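# Strip the pillowcase off the pillow, leave both apart

## Task

Pull the pillowcase completely off the pillow so that both end up resting on the table, separated by a visible gap. Slight overhang past the table edge is acceptable, and the emptied pillowcase may be dropped onto the table. The result must hold without the robot's help: release both items and move the grippers away before ending.

## Robot and tools

ROBOT. Two arms, left_arm and right_arm, each with a two-finger gripper. Bases in the scene frame: left_arm at (-0.041, +0.341, 0) with quat_wxyz (+0.999, 0, 0, +0.054); right_arm at (+0.001, -0.284, 0) with quat_wxyz (+1.000, 0, 0, +0.024). The arm names are labels, not image sides. Joint ranges (rad), base to hand: waist -2.618 to 3.054, shoulder 0.000 to 3.142, elbow 0.000 to 3.142, wrist pitch -1.571 to 1.571, wrist yaw -1.571 to 1.571, wrist roll -2.094 to 2.094. Mounting plates and the metal frame behind the arms are fixed obstacles.

FRAME. One shared scene frame: origin on the tabletop midway between the arms, +x out over the table, +z up, left_arm on the +y side. Positions are in metres, orientations are quaternions written w first (qw, qx, qy, qz). On each gripper, the fingers extend along its +z axis and spread along its y axis. end_effector_position is the point between the finger pads, roughly 1 cm short of the tips. Reported hand positions can be a little wrong, more at long reach, and arms usually settle a centimetre or so below the commanded height.

ROW FORMAT. Every command row has 16 numbers, always both arms even if one is idle: left x, y, z, qw, qx, qy, qz, opening, then right x, y, z, qw, qx, qy, qz, opening. x, y, z and the quaternion are an absolute pose (a place to go to, not an offset) in the scene frame. Opening runs -1 (closed) to +1 (fully open, 0.094 m). To hold an arm still, resend exactly the pose from the last result before it stopped, plus its wanted opening; to keep an orientation, keep sending the same quaternion rather than copying drifting reported ones.

execute_actions(actions): a list of up to 15 actions; each action is a list of 1 to 15 rows, one row per 1/30 s step; if fewer than 15 rows, the last is held for the remaining steps. An empty list just returns the state and images. Per step, the controller clips the target to within 70 mm and 16 degrees of the measured hand pose, so distant targets need several actions. A target more than 0.6 m from the hand's current position along any hand axis gets the action refused for both arms; if the first action fails this check, or any action is malformed, nothing runs.

move(target, speed, blocking): target is one 16-number row (absolute poses). Each gripper travels a straight line toward its pose; both paths finish together, lasting 0.5 to 10 s (longer moves stop short at 10 s). speed is top path speed in m/s, 0.002 to 0.5, default 0.25; rotation is capped at twice that in rad/s. Openings are applied at the start. Paths ignore obstacles and the other arm; grippers lag and may overshoot speed near full reach. Faster contact and targets deeper past contact mean harder pushes. blocking=false returns after 0.5 s while motion continues; then use wait(0) to poll or stop to brake, since other moves and actions are refused until it ends.

wait(seconds): 0 to 10 s, arms hold their last command; ends early if a running move finishes. stop(): brakes a running move (needs braking room; fingers keep moving). zoom_image(camera, region): enlarged crop of the latest image of cam_head_left, cam_head_right, cam_high, cam_left_wrist or cam_right_wrist; region [x0, y0, x1, y1] in pixels, top-left origin, at most 504 by 504. read_manual(section): licence texts only. finished_scene(scene): ends the current scene (give its number) after the last command is held; irreversible, and it reports success.

RESULTS. A state line gives each gripper's position and quat_wxyz. Hand target lines show the pose each arm is currently driven to. grip_measured is the measured finger opening on the command scale (within about 1 mm, a fixed bias per gripper); the final Joint positions entry is the opening in metres. To grasp, command about 0.03 below grip_measured; less for a lighter hold. Very thin material (under 2 mm) is gripped more weakly. The move line reports the ending: done, off_target, moving, held (a check blocked the final step) or fault, naming only the arm concerned; limits=paced means a pose was clipped, limits=held means some steps were blocked and the arm may then jump faster. It also lists each gripper's distance to its pose. pose unreachable means the clearance check altered that arm's command. FAULT lines mark an arm stop. Joint torques are noisy and offset. Images arrive from all five cameras in the order listed above, with calibration (intrinsics, distortion, world-to-camera transforms) given at start; changed calibrations are listed in results.

AVOID. Arm-on-arm contact or pressing; dropping, slipping or slamming things; hard pushes into the table or objects; knocking items off the table. Long heavy holds heat motors: MOTOR HOT warns at 75 °C, 90 °C stops the arm for 10 s, 100 °C makes it go limp and fall. Time spent stalled still counts, and smooth low-effort motion is preferred. Finish with both grippers open and withdrawn from the pillow and pillowcase.

Each tool is called after ">>>" by a JSON object that holds its "name" and its "arguments", one argument or row to a line.

## Session

>>> {"name": "execute_actions", "arguments": {
  "actions": []
}}

Scene clock: 0.00 s.
left_arm: end_effector_position=(+0.6026, +0.5059, +0.1869) grip_measured=+1.000 end_effector_quat_wxyz=(+0.642, +0.413, +0.615, +0.199) | right_arm: end_effector_position=(+0.1558, -0.2082, +0.1275) grip_measured=+1.000 end_effector_quat_wxyz=(+0.048, -0.657, +0.745, -0.108)
Joint positions: left_arm=[0.319 2.391 1.805 0.459 0.713 0.976 0.094] | right_arm=[ 0.621  1.056  0.904 -1.309  0.211 -0.789  0.094]
Joint velocities: left_arm=[ 0.002 -0.012  0.002 -0.022  0.007 -0.022  0.   ] | right_arm=[ 0.002  0.017  0.002 -0.007  0.081 -0.051  0.   ]
Joint torques (N m, as the arm reports them, + toward a larger angle): no reading
Hand target (left_arm): +0.602, +0.505, +0.197; +0.646, +0.412, +0.610, +0.201
Hand target (right_arm): +0.157, -0.207, +0.130; +0.056, -0.655, +0.746, -0.107
camera_calibration (this result's frames):
cam_left_wrist: T_world_to_cam=[[-0.19307, -0.2613, -0.945752, 0.429061], [-0.594928, 0.797667, -0.0989352, -0.0208737], [0.780247, 0.543552, -0.30946, -0.577998], [0, 0, 0, 1]] pos_world=[0.521401, 0.442936, 0.224853]
cam_right_wrist: T_world_to_cam=[[0.941865, -0.170797, 0.289341, -0.22195], [-0.333738, -0.575128, 0.746891, -0.140102], [0.0388415, -0.800035, -0.598695, 0.0100114], [0, 0, 0, 1]] pos_world=[0.1619, -0.110476, 0.174854]

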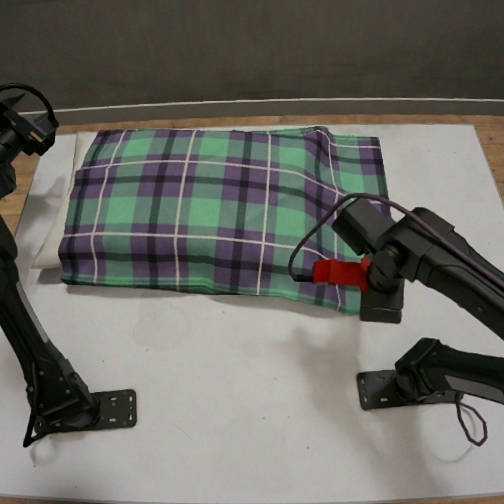

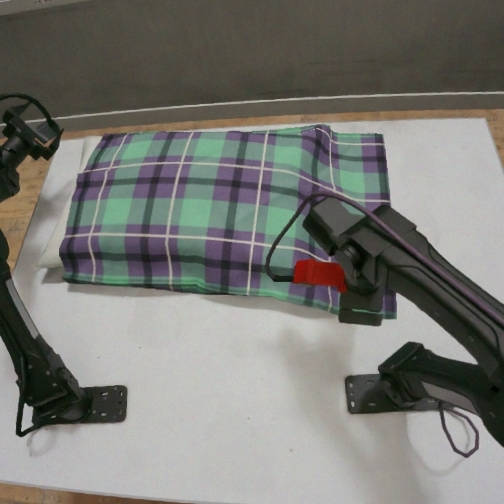

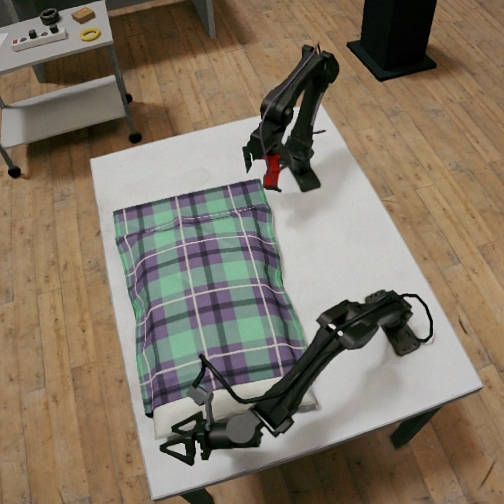

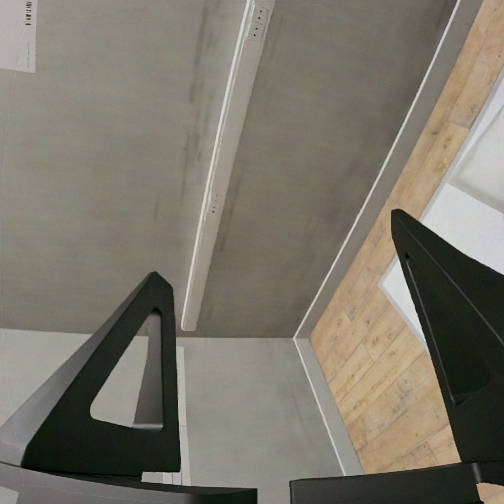

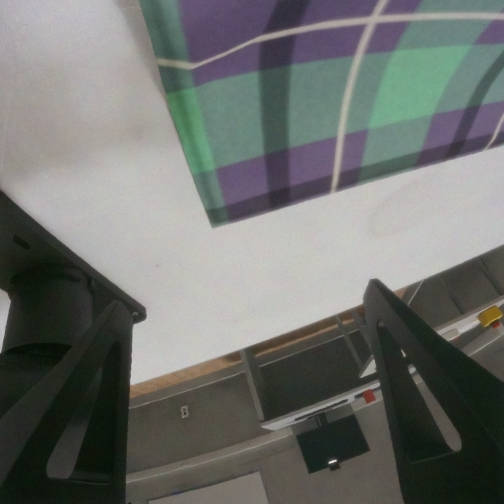

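>>> {"name": "move", "arguments": {
  "target": [0.42,0.53,0.13,0.1,-0.05,0.94,-0.32,0.6,0.42,-0.30,0.12,0,0,1,0,0.3],
  "speed": 0.3
}}

Scene clock: 4.80 s.
left_arm: end_effector_position=(+0.4236, +0.5358, +0.1119) grip_measured=+0.603 end_effector_quat_wxyz=(+0.169, -0.084, +0.944, -0.270) | right_arm: end_effector_position=(+0.4188, -0.2967, +0.1223) grip_measured=+0.301 end_effector_quat_wxyz=(+0.006, -0.006, +1.000, -0.005)
Joint positions: left_arm=[ 0.503  2.574  2.589 -1.559  0.647  0.426  0.075] | right_arm=[-0.077  2.15   2.033 -1.442  0.009 -0.042  0.061]
Joint velocities: left_arm=[-0.017  0.012 -0.012 -0.051  0.022 -0.007  0.001] | right_arm=[ 0.012 -0.012 -0.012 -0.022  0.007 -0.007 -0.   ]
Joint torques (N m, as the arm reports them, + toward a larger angle): left_arm=[  0.49 -17.08   3.64   0.18   0.57   0.01] | right_arm=[-0.49 -9.23  8.62  0.64 -0.04  0.03]
Hand target (left_arm): +0.421, +0.533, +0.128; +0.179, -0.085, +0.940, -0.278
Hand target (right_arm): +0.422, -0.298, +0.123; +0.006, +0.001, +1.000, -0.000
Off the commanded pose (left_arm): 0.019 m, 10 deg.
Off the commanded pose (right_arm): 0.004 m, 1 deg.
joint sent to its limit (left arm) — the command would take joint 4 (wrist pitch) past its lower limit, so that joint was sent only as far as its limit.
move: off_target (left_arm)
camera_calibration (this result's frames):
cam_left_wrist: T_world_to_cam=[[-0.278802, -0.864406, 0.418416, 0.538231], [-0.832899, 0.434534, 0.342722, 0.0873306], [-0.478067, -0.252947, -0.841112, 0.541462], [0, 0, 0, 1]] pos_world=[0.481652, 0.564263, 0.200296]
cam_right_wrist: T_world_to_cam=[[-0.053211, -0.995984, 0.0720052, -0.284753], [-0.675506, 0.0890069, 0.731963, 0.242708], [-0.735432, -0.00969141, -0.677529, 0.494355], [0, 0, 0, 1]] pos_world=[0.512363, -0.300421, 0.17779]

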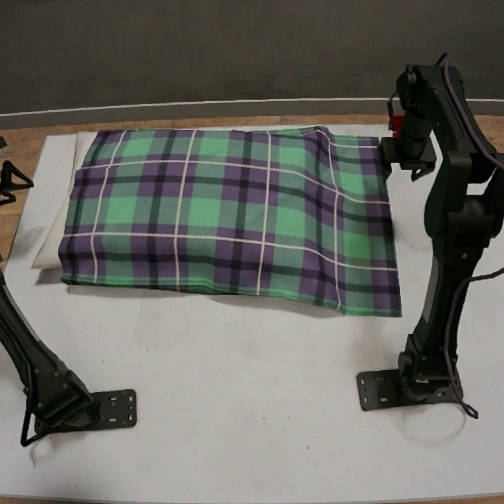

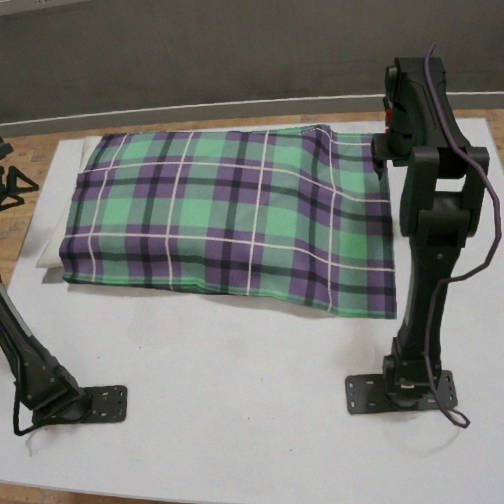

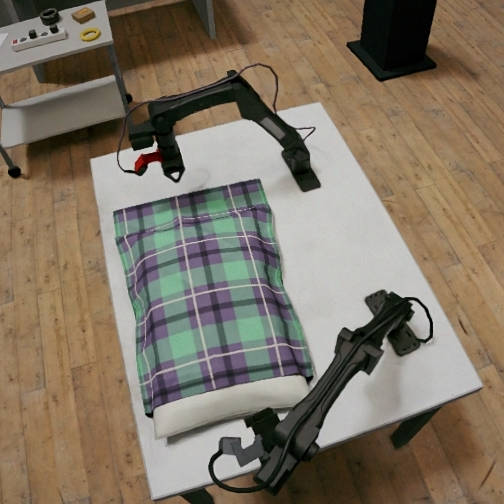

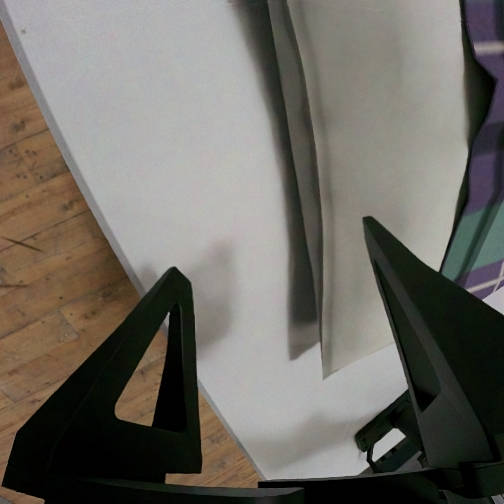

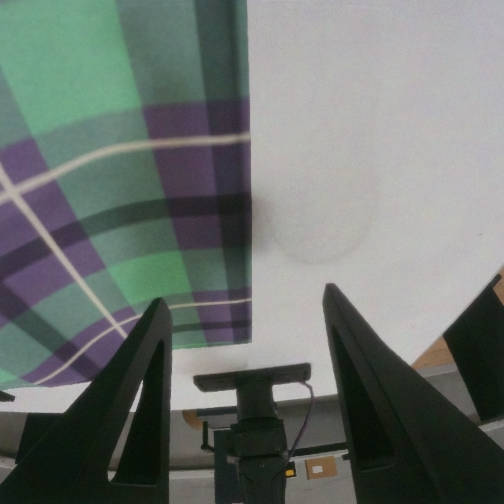

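>>> {"name": "move", "arguments": {
  "target": [0.43,0.465,0.055,0.13,-0.07,0.93,-0.33,0.6,0.42,-0.285,0.006,0,0,1,0,0.3],
  "speed": 0.1
}}

Scene clock: 7.13 s.
left_arm: end_effector_position=(+0.4259, +0.4700, +0.0408) grip_measured=+0.603 end_effector_quat_wxyz=(+0.111, -0.077, +0.936, -0.325) | right_arm: end_effector_position=(+0.4174, -0.2900, +0.0188) grip_measured=+0.301 end_effector_quat_wxyz=(-0.003, +0.001, +1.000, -0.002)
Joint positions: left_arm=[ 0.399  2.531  2.2   -1.321  0.698  0.374  0.075] | right_arm=[-0.063  2.194  1.691 -1.073  0.004 -0.013  0.061]
Joint velocities: left_arm=[-0.002  0.002 -0.012  0.022 -0.081  0.081 -0.001] | right_arm=[ 0.002  0.007  0.007 -0.051 -0.037 -0.037 -0.001]
Joint torques (N m, as the arm reports them, + toward a larger angle): left_arm=[ -0.54 -16.64   3.54   0.21   0.61   0.01] | right_arm=[ 0.77 -9.    4.51  1.12  0.02  0.06]
Hand target (left_arm): +0.430, +0.465, +0.055; +0.129, -0.070, +0.932, -0.331
Hand target (right_arm): +0.421, -0.285, +0.006; -0.000, +0.000, +1.000, +0.000
Off the commanded pose (left_arm): 0.016 m, 2 deg.
Off the commanded pose (right_arm): 0.014 m, 0 deg.
move: off_target (left_arm, right_arm)
camera_calibration (this result's frames):
cam_left_wrist: T_world_to_cam=[[-0.285311, -0.791146, 0.541004, 0.475072], [-0.770576, 0.525003, 0.361366, 0.0723066], [-0.569922, -0.313783, -0.759427, 0.530531], [0, 0, 0, 1]] pos_world=[0.493622, 0.504362, 0.119755]
cam_right_wrist: T_world_to_cam=[[-0.0663729, -0.995499, 0.0676464, -0.265047], [-0.660883, 0.0946532, 0.744496, 0.312187], [-0.747549, 0.00470803, -0.66419, 0.432203], [0, 0, 0, 1]] pos_world=[0.51182, -0.295438, 0.0725723]

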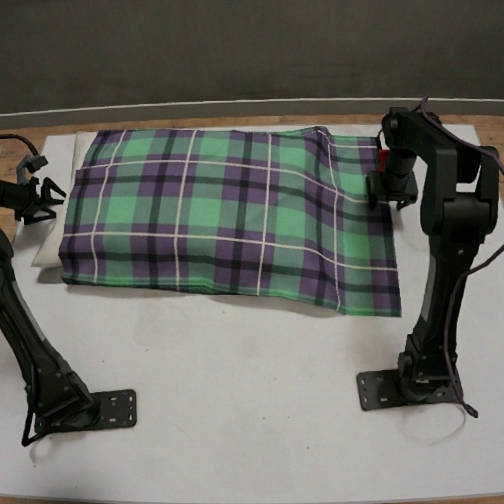

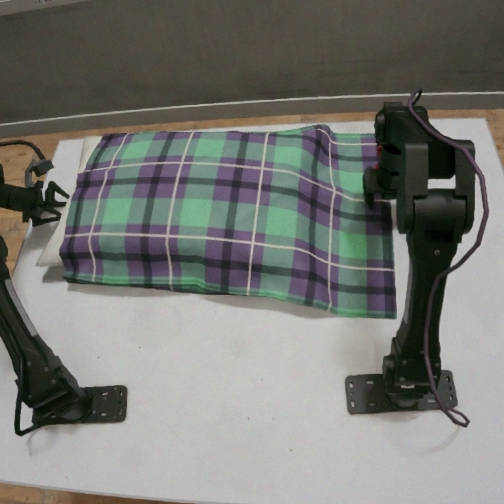

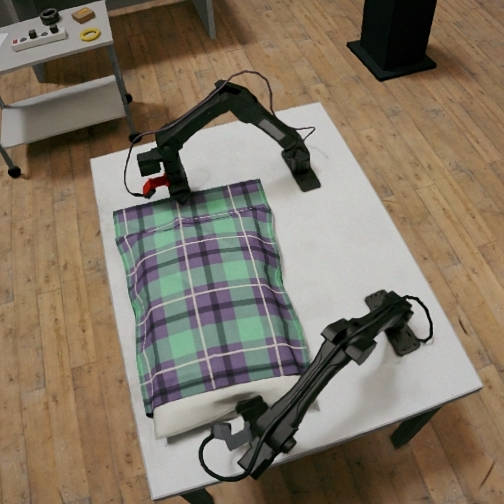

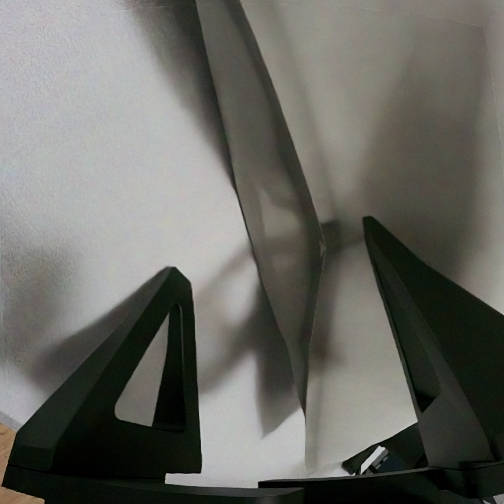

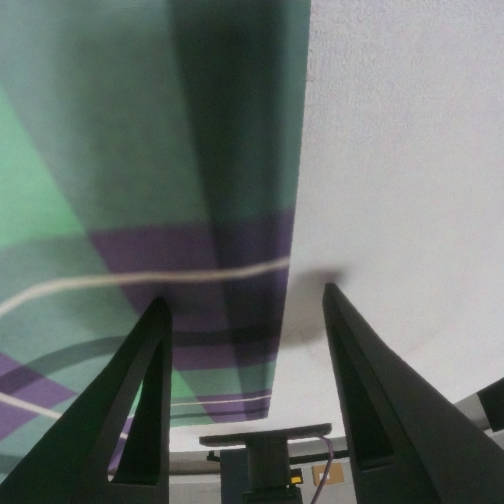

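Left moves inward; right closes.

>>> {"name": "move", "arguments": {
  "target": [0.43,0.43,0.065,0.1,-0.07,0.92,-0.37,0.6,0.42,-0.285,0.008,0,0,1,0,-1],
  "speed": 0.06
}}

>>> {"name": "move", "arguments": {
  "target": [0.43,0.43,0.065,0.1,-0.07,0.92,-0.37,-1,0.42,-0.30,0.06,0,0,1,0,-1],
  "speed": 0.06
}}

Scene clock: 9.13 s.
left_arm: end_effector_position=(+0.4263, +0.4392, +0.0473) grip_measured=+0.603 end_effector_quat_wxyz=(+0.089, -0.076, +0.927, -0.357) | right_arm: end_effector_position=(+0.4176, -0.2873, +0.0188) grip_measured=-0.987 end_effector_quat_wxyz=(-0.003, +0.002, +1.000, +0.004)
Joint positions: left_arm=[ 0.354  2.531  2.2   -1.367  0.744  0.348  0.075] | right_arm=[-0.062  2.194  1.691 -1.072 -0.009 -0.011  0.001]
Joint velocities: left_arm=[-0.002  0.007 -0.002 -0.022 -0.037 -0.022  0.   ] | right_arm=[-0.002 -0.007  0.007 -0.022 -0.007 -0.022 -0.   ]
Joint torques (N m, as the arm reports them, + toward a larger angle): left_arm=[ -1.02 -15.81   5.34  -0.11   0.7    0.03] | right_arm=[ 0.7  -9.3   4.55  1.08  0.11  0.03]
Hand target (left_arm): +0.429, +0.430, +0.065; +0.099, -0.070, +0.921, -0.370
Hand target (right_arm): +0.420, -0.285, +0.008; -0.000, +0.000, +1.000, +0.000
Off the commanded pose (left_arm): 0.020 m, 2 deg.
Off the commanded pose (right_arm): 0.011 m, 1 deg.
move: off_target (left_arm, right_arm)
camera_calibration (this result's frames):
cam_left_wrist: T_world_to_cam=[[-0.281232, -0.745779, 0.603922, 0.422667], [-0.746729, 0.565343, 0.350404, 0.0590796], [-0.602747, -0.352421, -0.715888, 0.554904], [0, 0, 0, 1]] pos_world=[0.497451, 0.477376, 0.12129]
cam_right_wrist: T_world_to_cam=[[-0.0680203, -0.996163, 0.0550743, -0.261593], [-0.661444, 0.0863537, 0.745007, 0.309919], [-0.746904, 0.0142471, -0.66478, 0.434846], [0, 0, 0, 1]] pos_world=[0.511989, -0.293547, 0.0725923]

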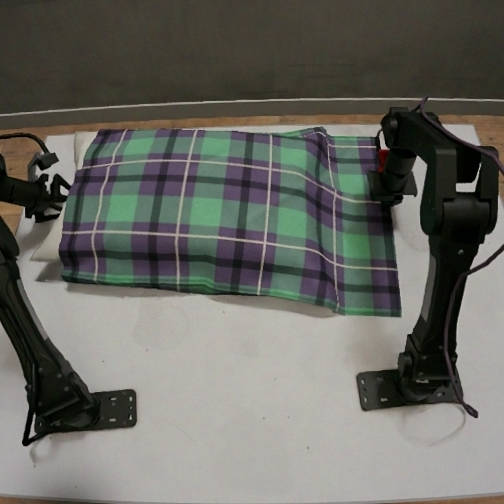

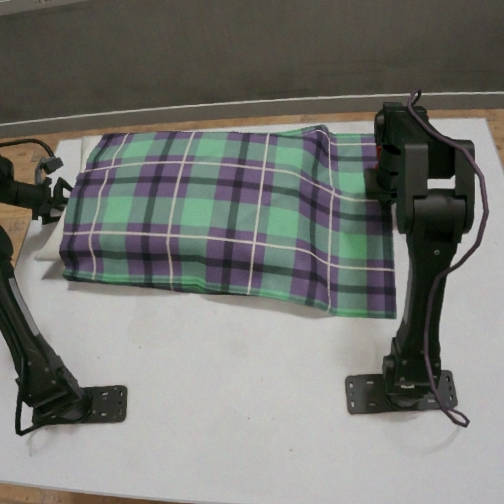

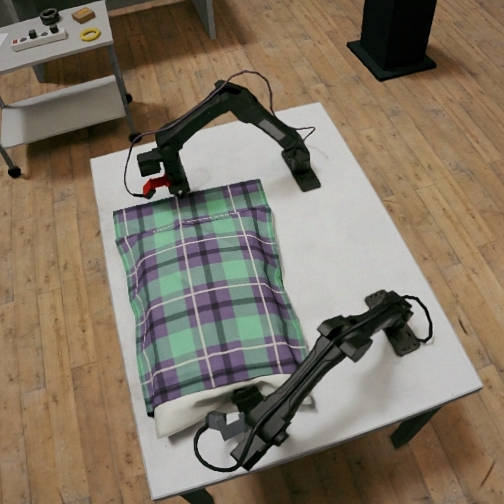

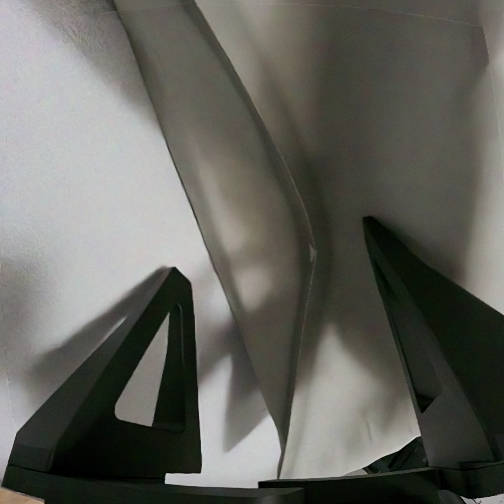

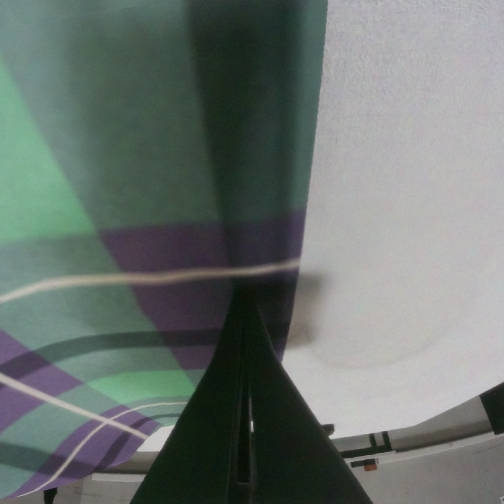

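Scene clock: 10.37 s.
left_arm: end_effector_position=(+0.4257, +0.4377, +0.0485) grip_measured=-0.977 end_effector_quat_wxyz=(+0.087, -0.078, +0.925, -0.362) | right_arm: end_effector_position=(+0.4130, -0.2946, +0.0421) grip_measured=-0.987 end_effector_quat_wxyz=(-0.022, -0.002, +1.000, +0.005)
Joint positions: left_arm=[ 0.354  2.531  2.2   -1.373  0.753  0.346  0.001] | right_arm=[-0.08   2.194  1.784 -1.204 -0.009 -0.036  0.001]
Joint velocities: left_arm=[ 0.012 -0.017  0.007  0.051  0.022 -0.022 -0.   ] | right_arm=[-0.022 -0.022 -0.002 -0.007  0.022 -0.081 -0.001]
Joint torques (N m, as the arm reports them, + toward a larger angle): left_arm=[ -1.02 -15.74   5.42  -0.07   0.65   0.01] | right_arm=[ -0.61 -12.11   8.39   0.54   0.11  -0.08]
Hand target (left_arm): +0.430, +0.430, +0.065; +0.100, -0.070, +0.921, -0.370
Hand target (right_arm): +0.419, -0.300, +0.060; +0.000, -0.000, +1.000, -0.000
Off the commanded pose (left_arm): 0.019 m, 2 deg.
Off the commanded pose (right_arm): 0.020 m, 3 deg.
move: off_target (left_arm, right_arm)
camera_calibration (this result's frames):
cam_left_wrist: T_world_to_cam=[[-0.278077, -0.739876, 0.612582, 0.416336], [-0.746828, 0.567598, 0.346526, 0.0583458], [-0.604087, -0.361133, -0.710396, 0.559008], [0, 0, 0, 1]] pos_world=[0.497037, 0.476796, 0.121859]
cam_right_wrist: T_world_to_cam=[[-0.0586757, -0.996706, 0.0559861, -0.274532], [-0.633045, 0.0805142, 0.769917, 0.275661], [-0.771888, 0.00973363, -0.635684, 0.454712], [0, 0, 0, 1]] pos_world=[0.509384, -0.300249, 0.0921871]

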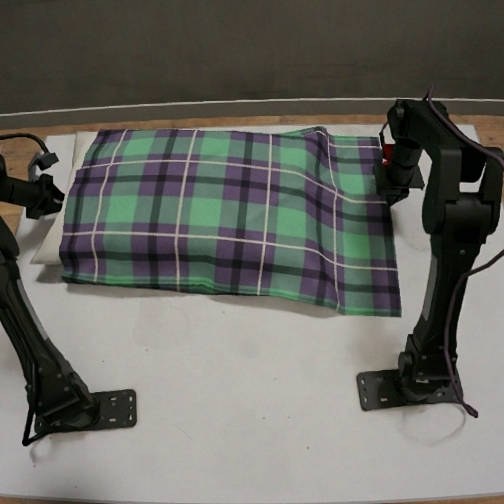

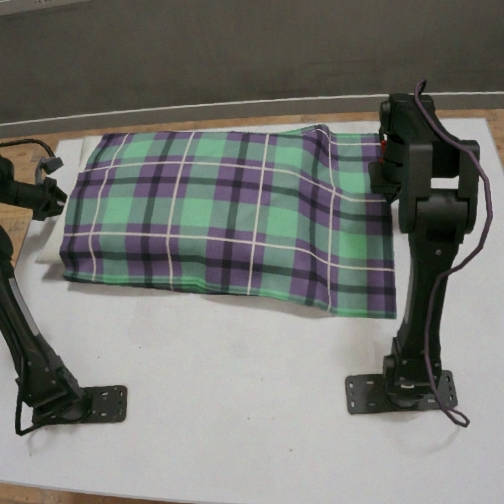

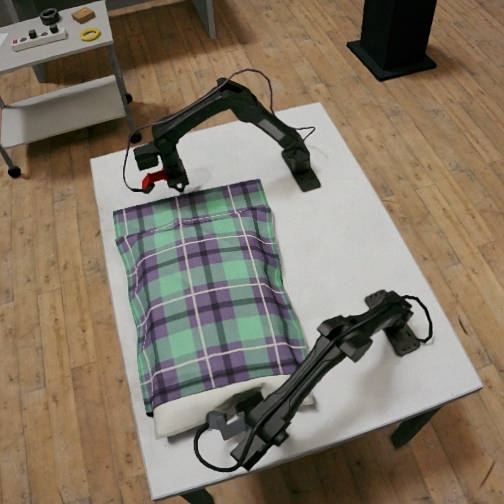

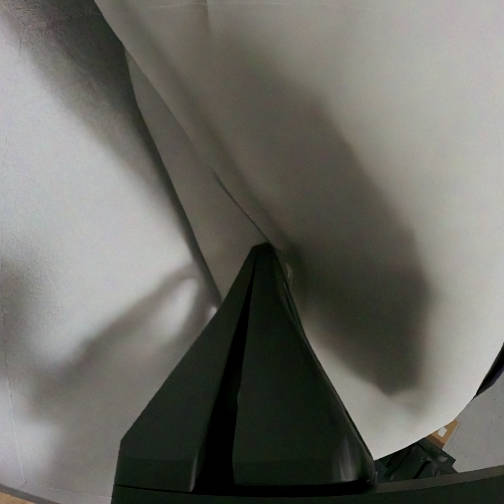

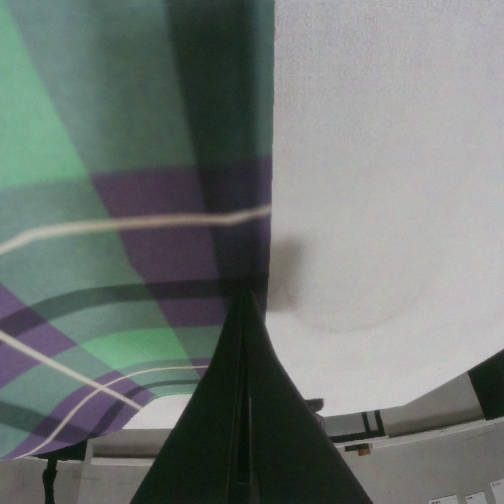

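>>> {"name": "move", "arguments": {
  "target": [0.43,0.50,0.07,0.1,-0.07,0.87,-0.48,0.4,0.42,-0.36,0.04,0,0,0.87,0.5,-0.4],
  "speed": 0.12
}}

>>> {"name": "move", "arguments": {
  "target": [0.43,0.43,0.065,0.1,-0.07,0.87,-0.48,0.4,0.42,-0.35,0.015,0,0,0.87,0.5,-0.4],
  "speed": 0.06
}}

>>> {"name": "move", "arguments": {
  "target": [0.43,0.43,0.065,0.1,-0.07,0.87,-0.48,0.4,0.42,-0.28,0.015,0,0,0.87,0.5,-0.4],
  "speed": 0.05
}}

Scene clock: 16.50 s.
left_arm: end_effector_position=(+0.4253, +0.4959, +0.0609) grip_measured=+0.397 end_effector_quat_wxyz=(+0.146, -0.114, +0.880, -0.438) | right_arm: end_effector_position=(+0.4233, -0.3634, +0.0454) grip_measured=-0.401 end_effector_quat_wxyz=(+0.060, +0.023, +0.892, +0.448)
Joint positions: left_arm=[ 0.509  2.697  2.453 -1.56   0.941  0.48   0.066] | right_arm=[-0.556  2.552  2.108 -1.564 -0.86  -0.661  0.028]
Joint velocities: left_arm=[ 0.007  0.002 -0.017 -0.022  0.037  0.081 -0.   ] | right_arm=[-0.002  0.002  0.007  0.007  0.051 -0.11   0.   ]
Joint torques (N m, as the arm reports them, + toward a larger angle): left_arm=[  0.78 -13.96   7.2   -0.19   0.71   0.12] | right_arm=[ -0.48 -10.76   4.52  -0.19  -0.55  -0.19]
Hand target (left_arm): +0.429, +0.499, +0.070; +0.164, -0.109, +0.874, -0.443
Hand target (right_arm): +0.422, -0.361, +0.041; +0.059, +0.030, +0.883, +0.464
Off the commanded pose (left_arm): 0.011 m, 9 deg.
Off the commanded pose (right_arm): 0.007 m, 10 deg.
joint sent to its limit (left arm) — the command would take joint 4 (wrist pitch) past its lower limit, so that joint was sent only as far as its limit.
joint sent to its limit (right arm) — the command would take joint 4 (wrist pitch) past its lower limit, so that joint was sent only as far as its limit.
move: off_target (left_arm, right_arm)
camera_calibration (this result's frames):
cam_left_wrist: T_world_to_cam=[[-0.275032, -0.654842, 0.703945, 0.402606], [-0.830005, 0.531247, 0.169907, 0.0848897], [-0.485231, -0.537548, -0.689632, 0.624312], [0, 0, 0, 1]] pos_world=[0.484124, 0.554144, 0.13271]
cam_right_wrist: T_world_to_cam=[[-0.0589401, -0.639341, -0.766661, -0.175305], [-0.755884, -0.473059, 0.452608, 0.150421], [-0.652047, 0.606184, -0.455385, 0.623274], [0, 0, 0, 1]] pos_world=[0.509772, -0.41874, 0.0813483]

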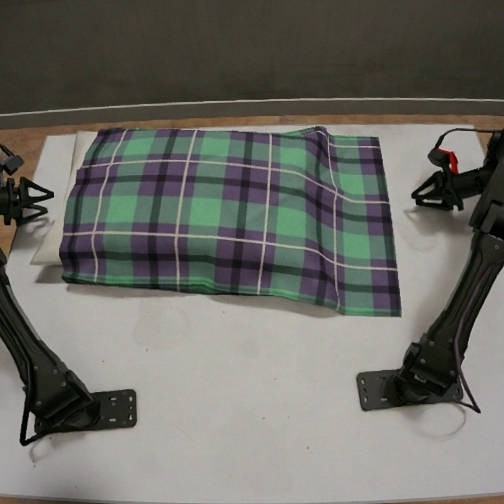

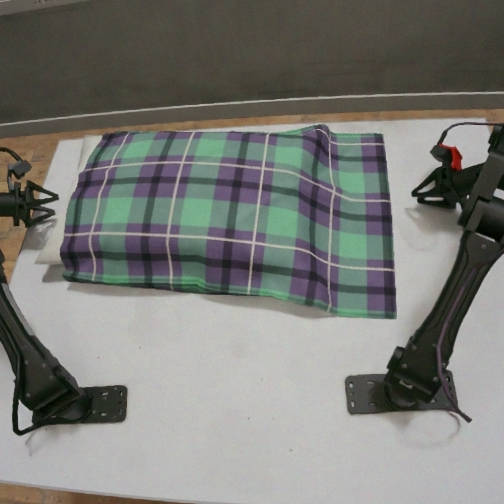

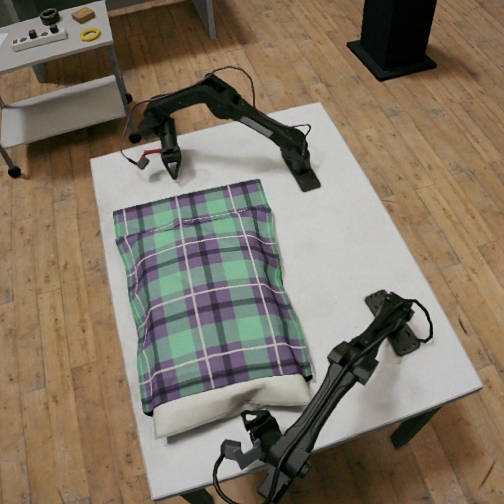

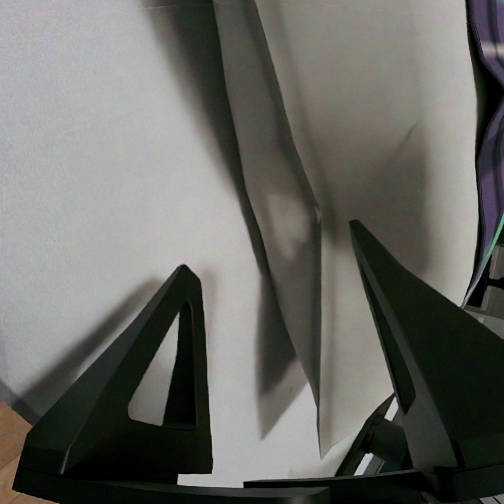

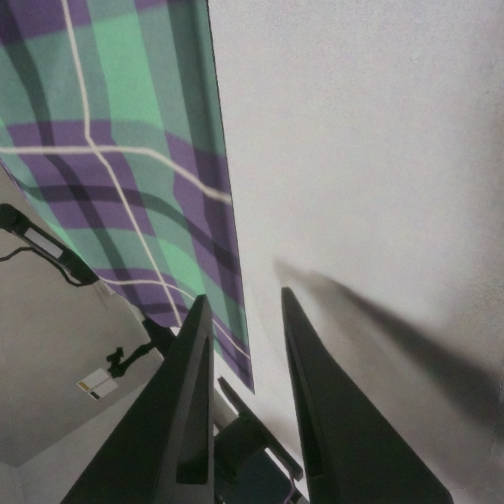

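Scene clock: 18.23 s.
left_arm: end_effector_position=(+0.4281, +0.4381, +0.0472) grip_measured=+0.397 end_effector_quat_wxyz=(+0.095, -0.085, +0.876, -0.465) | right_arm: end_effector_position=(+0.4209, -0.3580, +0.0284) grip_measured=-0.401 end_effector_quat_wxyz=(+0.048, +0.027, +0.882, +0.469)
Joint positions: left_arm=[ 0.404  2.697  2.375 -1.562  0.956  0.482  0.066] | right_arm=[-0.554  2.606  2.108 -1.574 -0.884 -0.686  0.028]
Joint velocities: left_arm=[-0.012 -0.002  0.002 -0.081 -0.007 -0.081 -0.001] | right_arm=[-0.007 -0.012 -0.002  0.051  0.022  0.051  0.   ]
Joint torques (N m, as the arm reports them, + toward a larger angle): left_arm=[ -0.9  -17.29   3.28  -0.29   0.73   0.12] | right_arm=[ 1.13 -9.67  5.37 -0.18 -0.34 -0.24]
Hand target (left_arm): +0.430, +0.430, +0.064; +0.107, -0.075, +0.870, -0.475
Hand target (right_arm): +0.420, -0.350, +0.015; +0.036, +0.021, +0.878, +0.477
Off the commanded pose (left_arm): 0.020 m, 3 deg.
Off the commanded pose (right_arm): 0.016 m, 7 deg.
joint sent to its limit (left arm) — the command would take joint 4 (wrist pitch) past its lower limit, so that joint was sent only as far as its limit.
joint sent to its limit (right arm) — the command would take joint 4 (wrist pitch) past its lower limit, so that joint was sent only as far as its limit.
move: off_target (left_arm, right_arm)
camera_calibration (this result's frames):
cam_left_wrist: T_world_to_cam=[[-0.297052, -0.585884, 0.75399, 0.35201], [-0.760834, 0.622358, 0.183852, 0.0500863], [-0.576967, -0.519048, -0.630633, 0.613518], [0, 0, 0, 1]] pos_world=[0.496653, 0.49351, 0.112285]
cam_right_wrist: T_world_to_cam=[[-0.0742623, -0.603417, -0.79396, -0.164934], [-0.742213, -0.498295, 0.448131, 0.144158], [-0.666037, 0.622567, -0.41086, 0.621162], [0, 0, 0, 1]] pos_world=[0.508464, -0.414406, 0.0596578]

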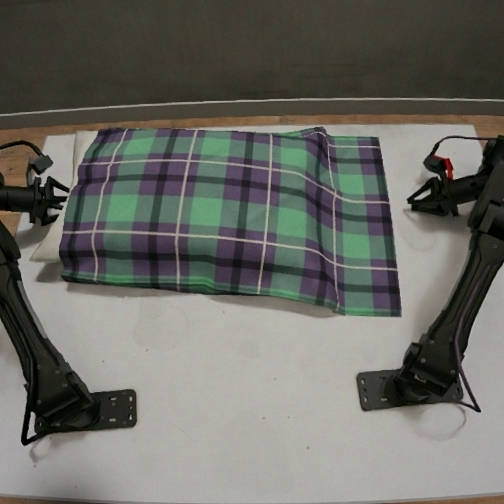

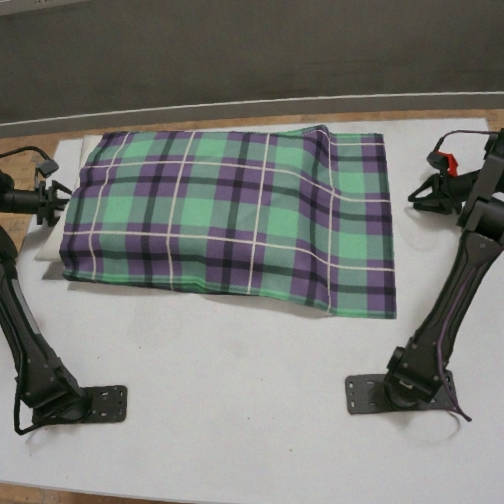

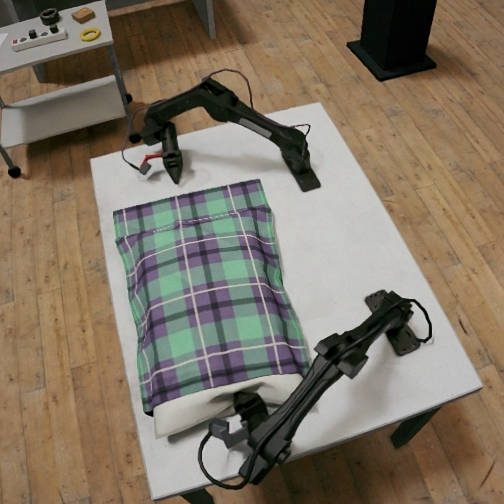

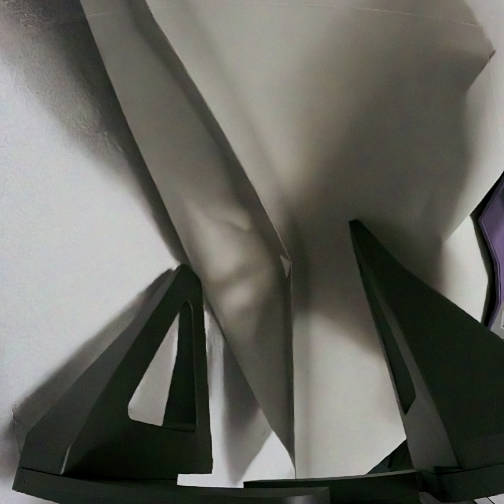

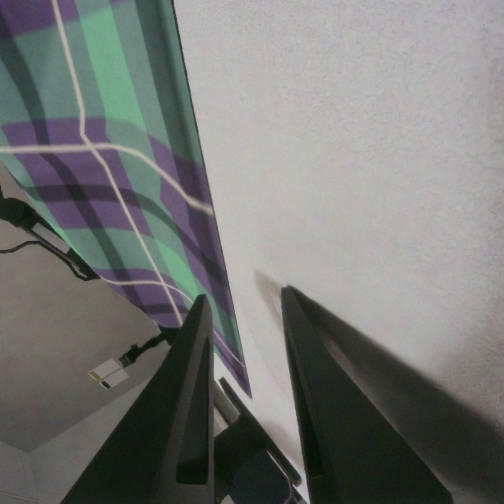

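Scene clock: 20.17 s.
left_arm: end_effector_position=(+0.4282, +0.4380, +0.0473) grip_measured=+0.397 end_effector_quat_wxyz=(+0.096, -0.085, +0.876, -0.466) | right_arm: end_effector_position=(+0.4200, -0.2835, +0.0279) grip_measured=-0.401 end_effector_quat_wxyz=(-0.007, +0.023, +0.854, +0.519)
Joint positions: left_arm=[ 0.404  2.697  2.375 -1.562  0.957  0.482  0.066] | right_arm=[-0.412  2.606  2.022 -1.573 -0.985 -0.632  0.028]
Joint velocities: left_arm=[-0.012  0.007 -0.002 -0.037 -0.037 -0.022  0.   ] | right_arm=[-0.017  0.017 -0.007 -0.022 -0.022  0.037 -0.001]
Joint torques (N m, as the arm reports them, + toward a larger angle): left_arm=[ -0.99 -17.18   3.42  -0.29   0.73   0.13] | right_arm=[  1.34 -11.96   2.58   0.36  -0.01  -0.06]
Hand target (left_arm): +0.430, +0.430, +0.064; +0.108, -0.075, +0.870, -0.475
Hand target (right_arm): +0.420, -0.280, +0.015; -0.002, -0.001, +0.865, +0.501
Off the commanded pose (left_arm): 0.019 m, 3 deg.
Off the commanded pose (right_arm): 0.013 m, 4 deg.
joint sent to its limit (left arm) — the command would take joint 4 (wrist pitch) past its lower limit, so that joint was sent only as far as its limit.
move: off_target (left_arm, right_arm)
camera_calibration (this result's frames):
cam_left_wrist: T_world_to_cam=[[-0.297183, -0.585476, 0.754255, 0.351785], [-0.761045, 0.622296, 0.183187, 0.0502999], [-0.576621, -0.519582, -0.63051, 0.613677], [0, 0, 0, 1]] pos_world=[0.496685, 0.493516, 0.11238]
cam_right_wrist: T_world_to_cam=[[-0.111256, -0.512192, -0.851634, -0.0774962], [-0.669212, -0.594921, 0.445224, 0.122856], [-0.734695, 0.619458, -0.276577, 0.598242], [0, 0, 0, 1]] pos_world=[0.51312, -0.337189, 0.0447628]

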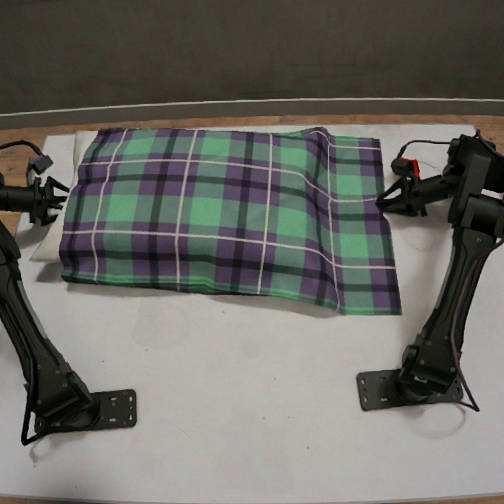

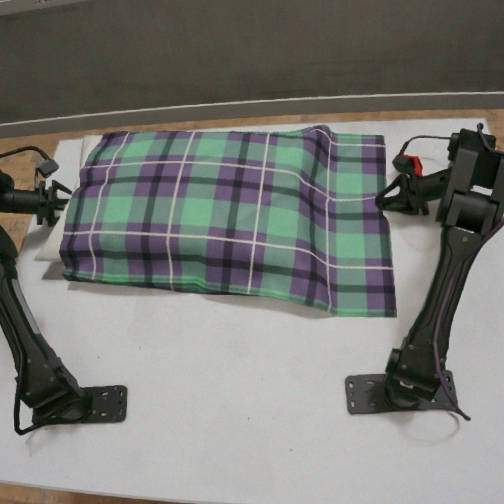

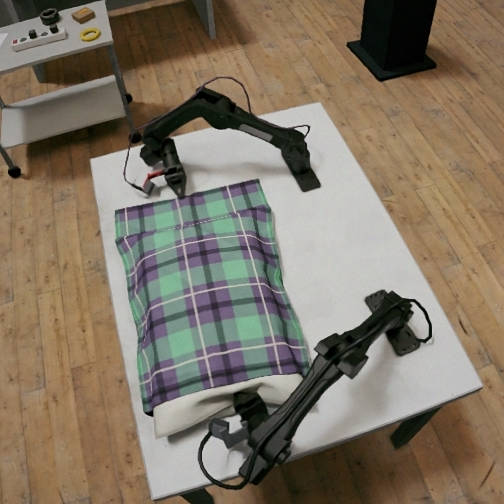

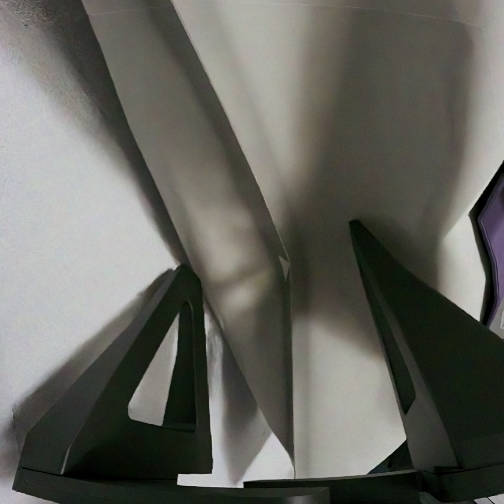

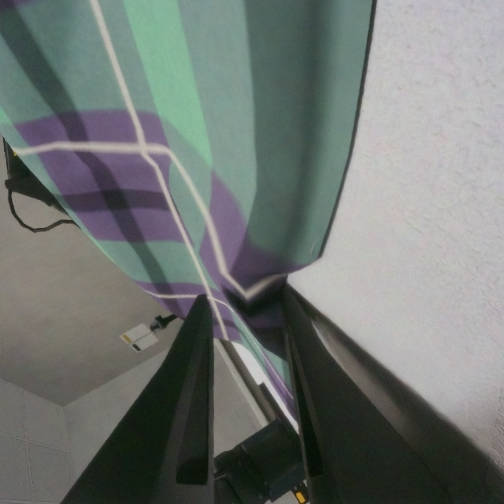

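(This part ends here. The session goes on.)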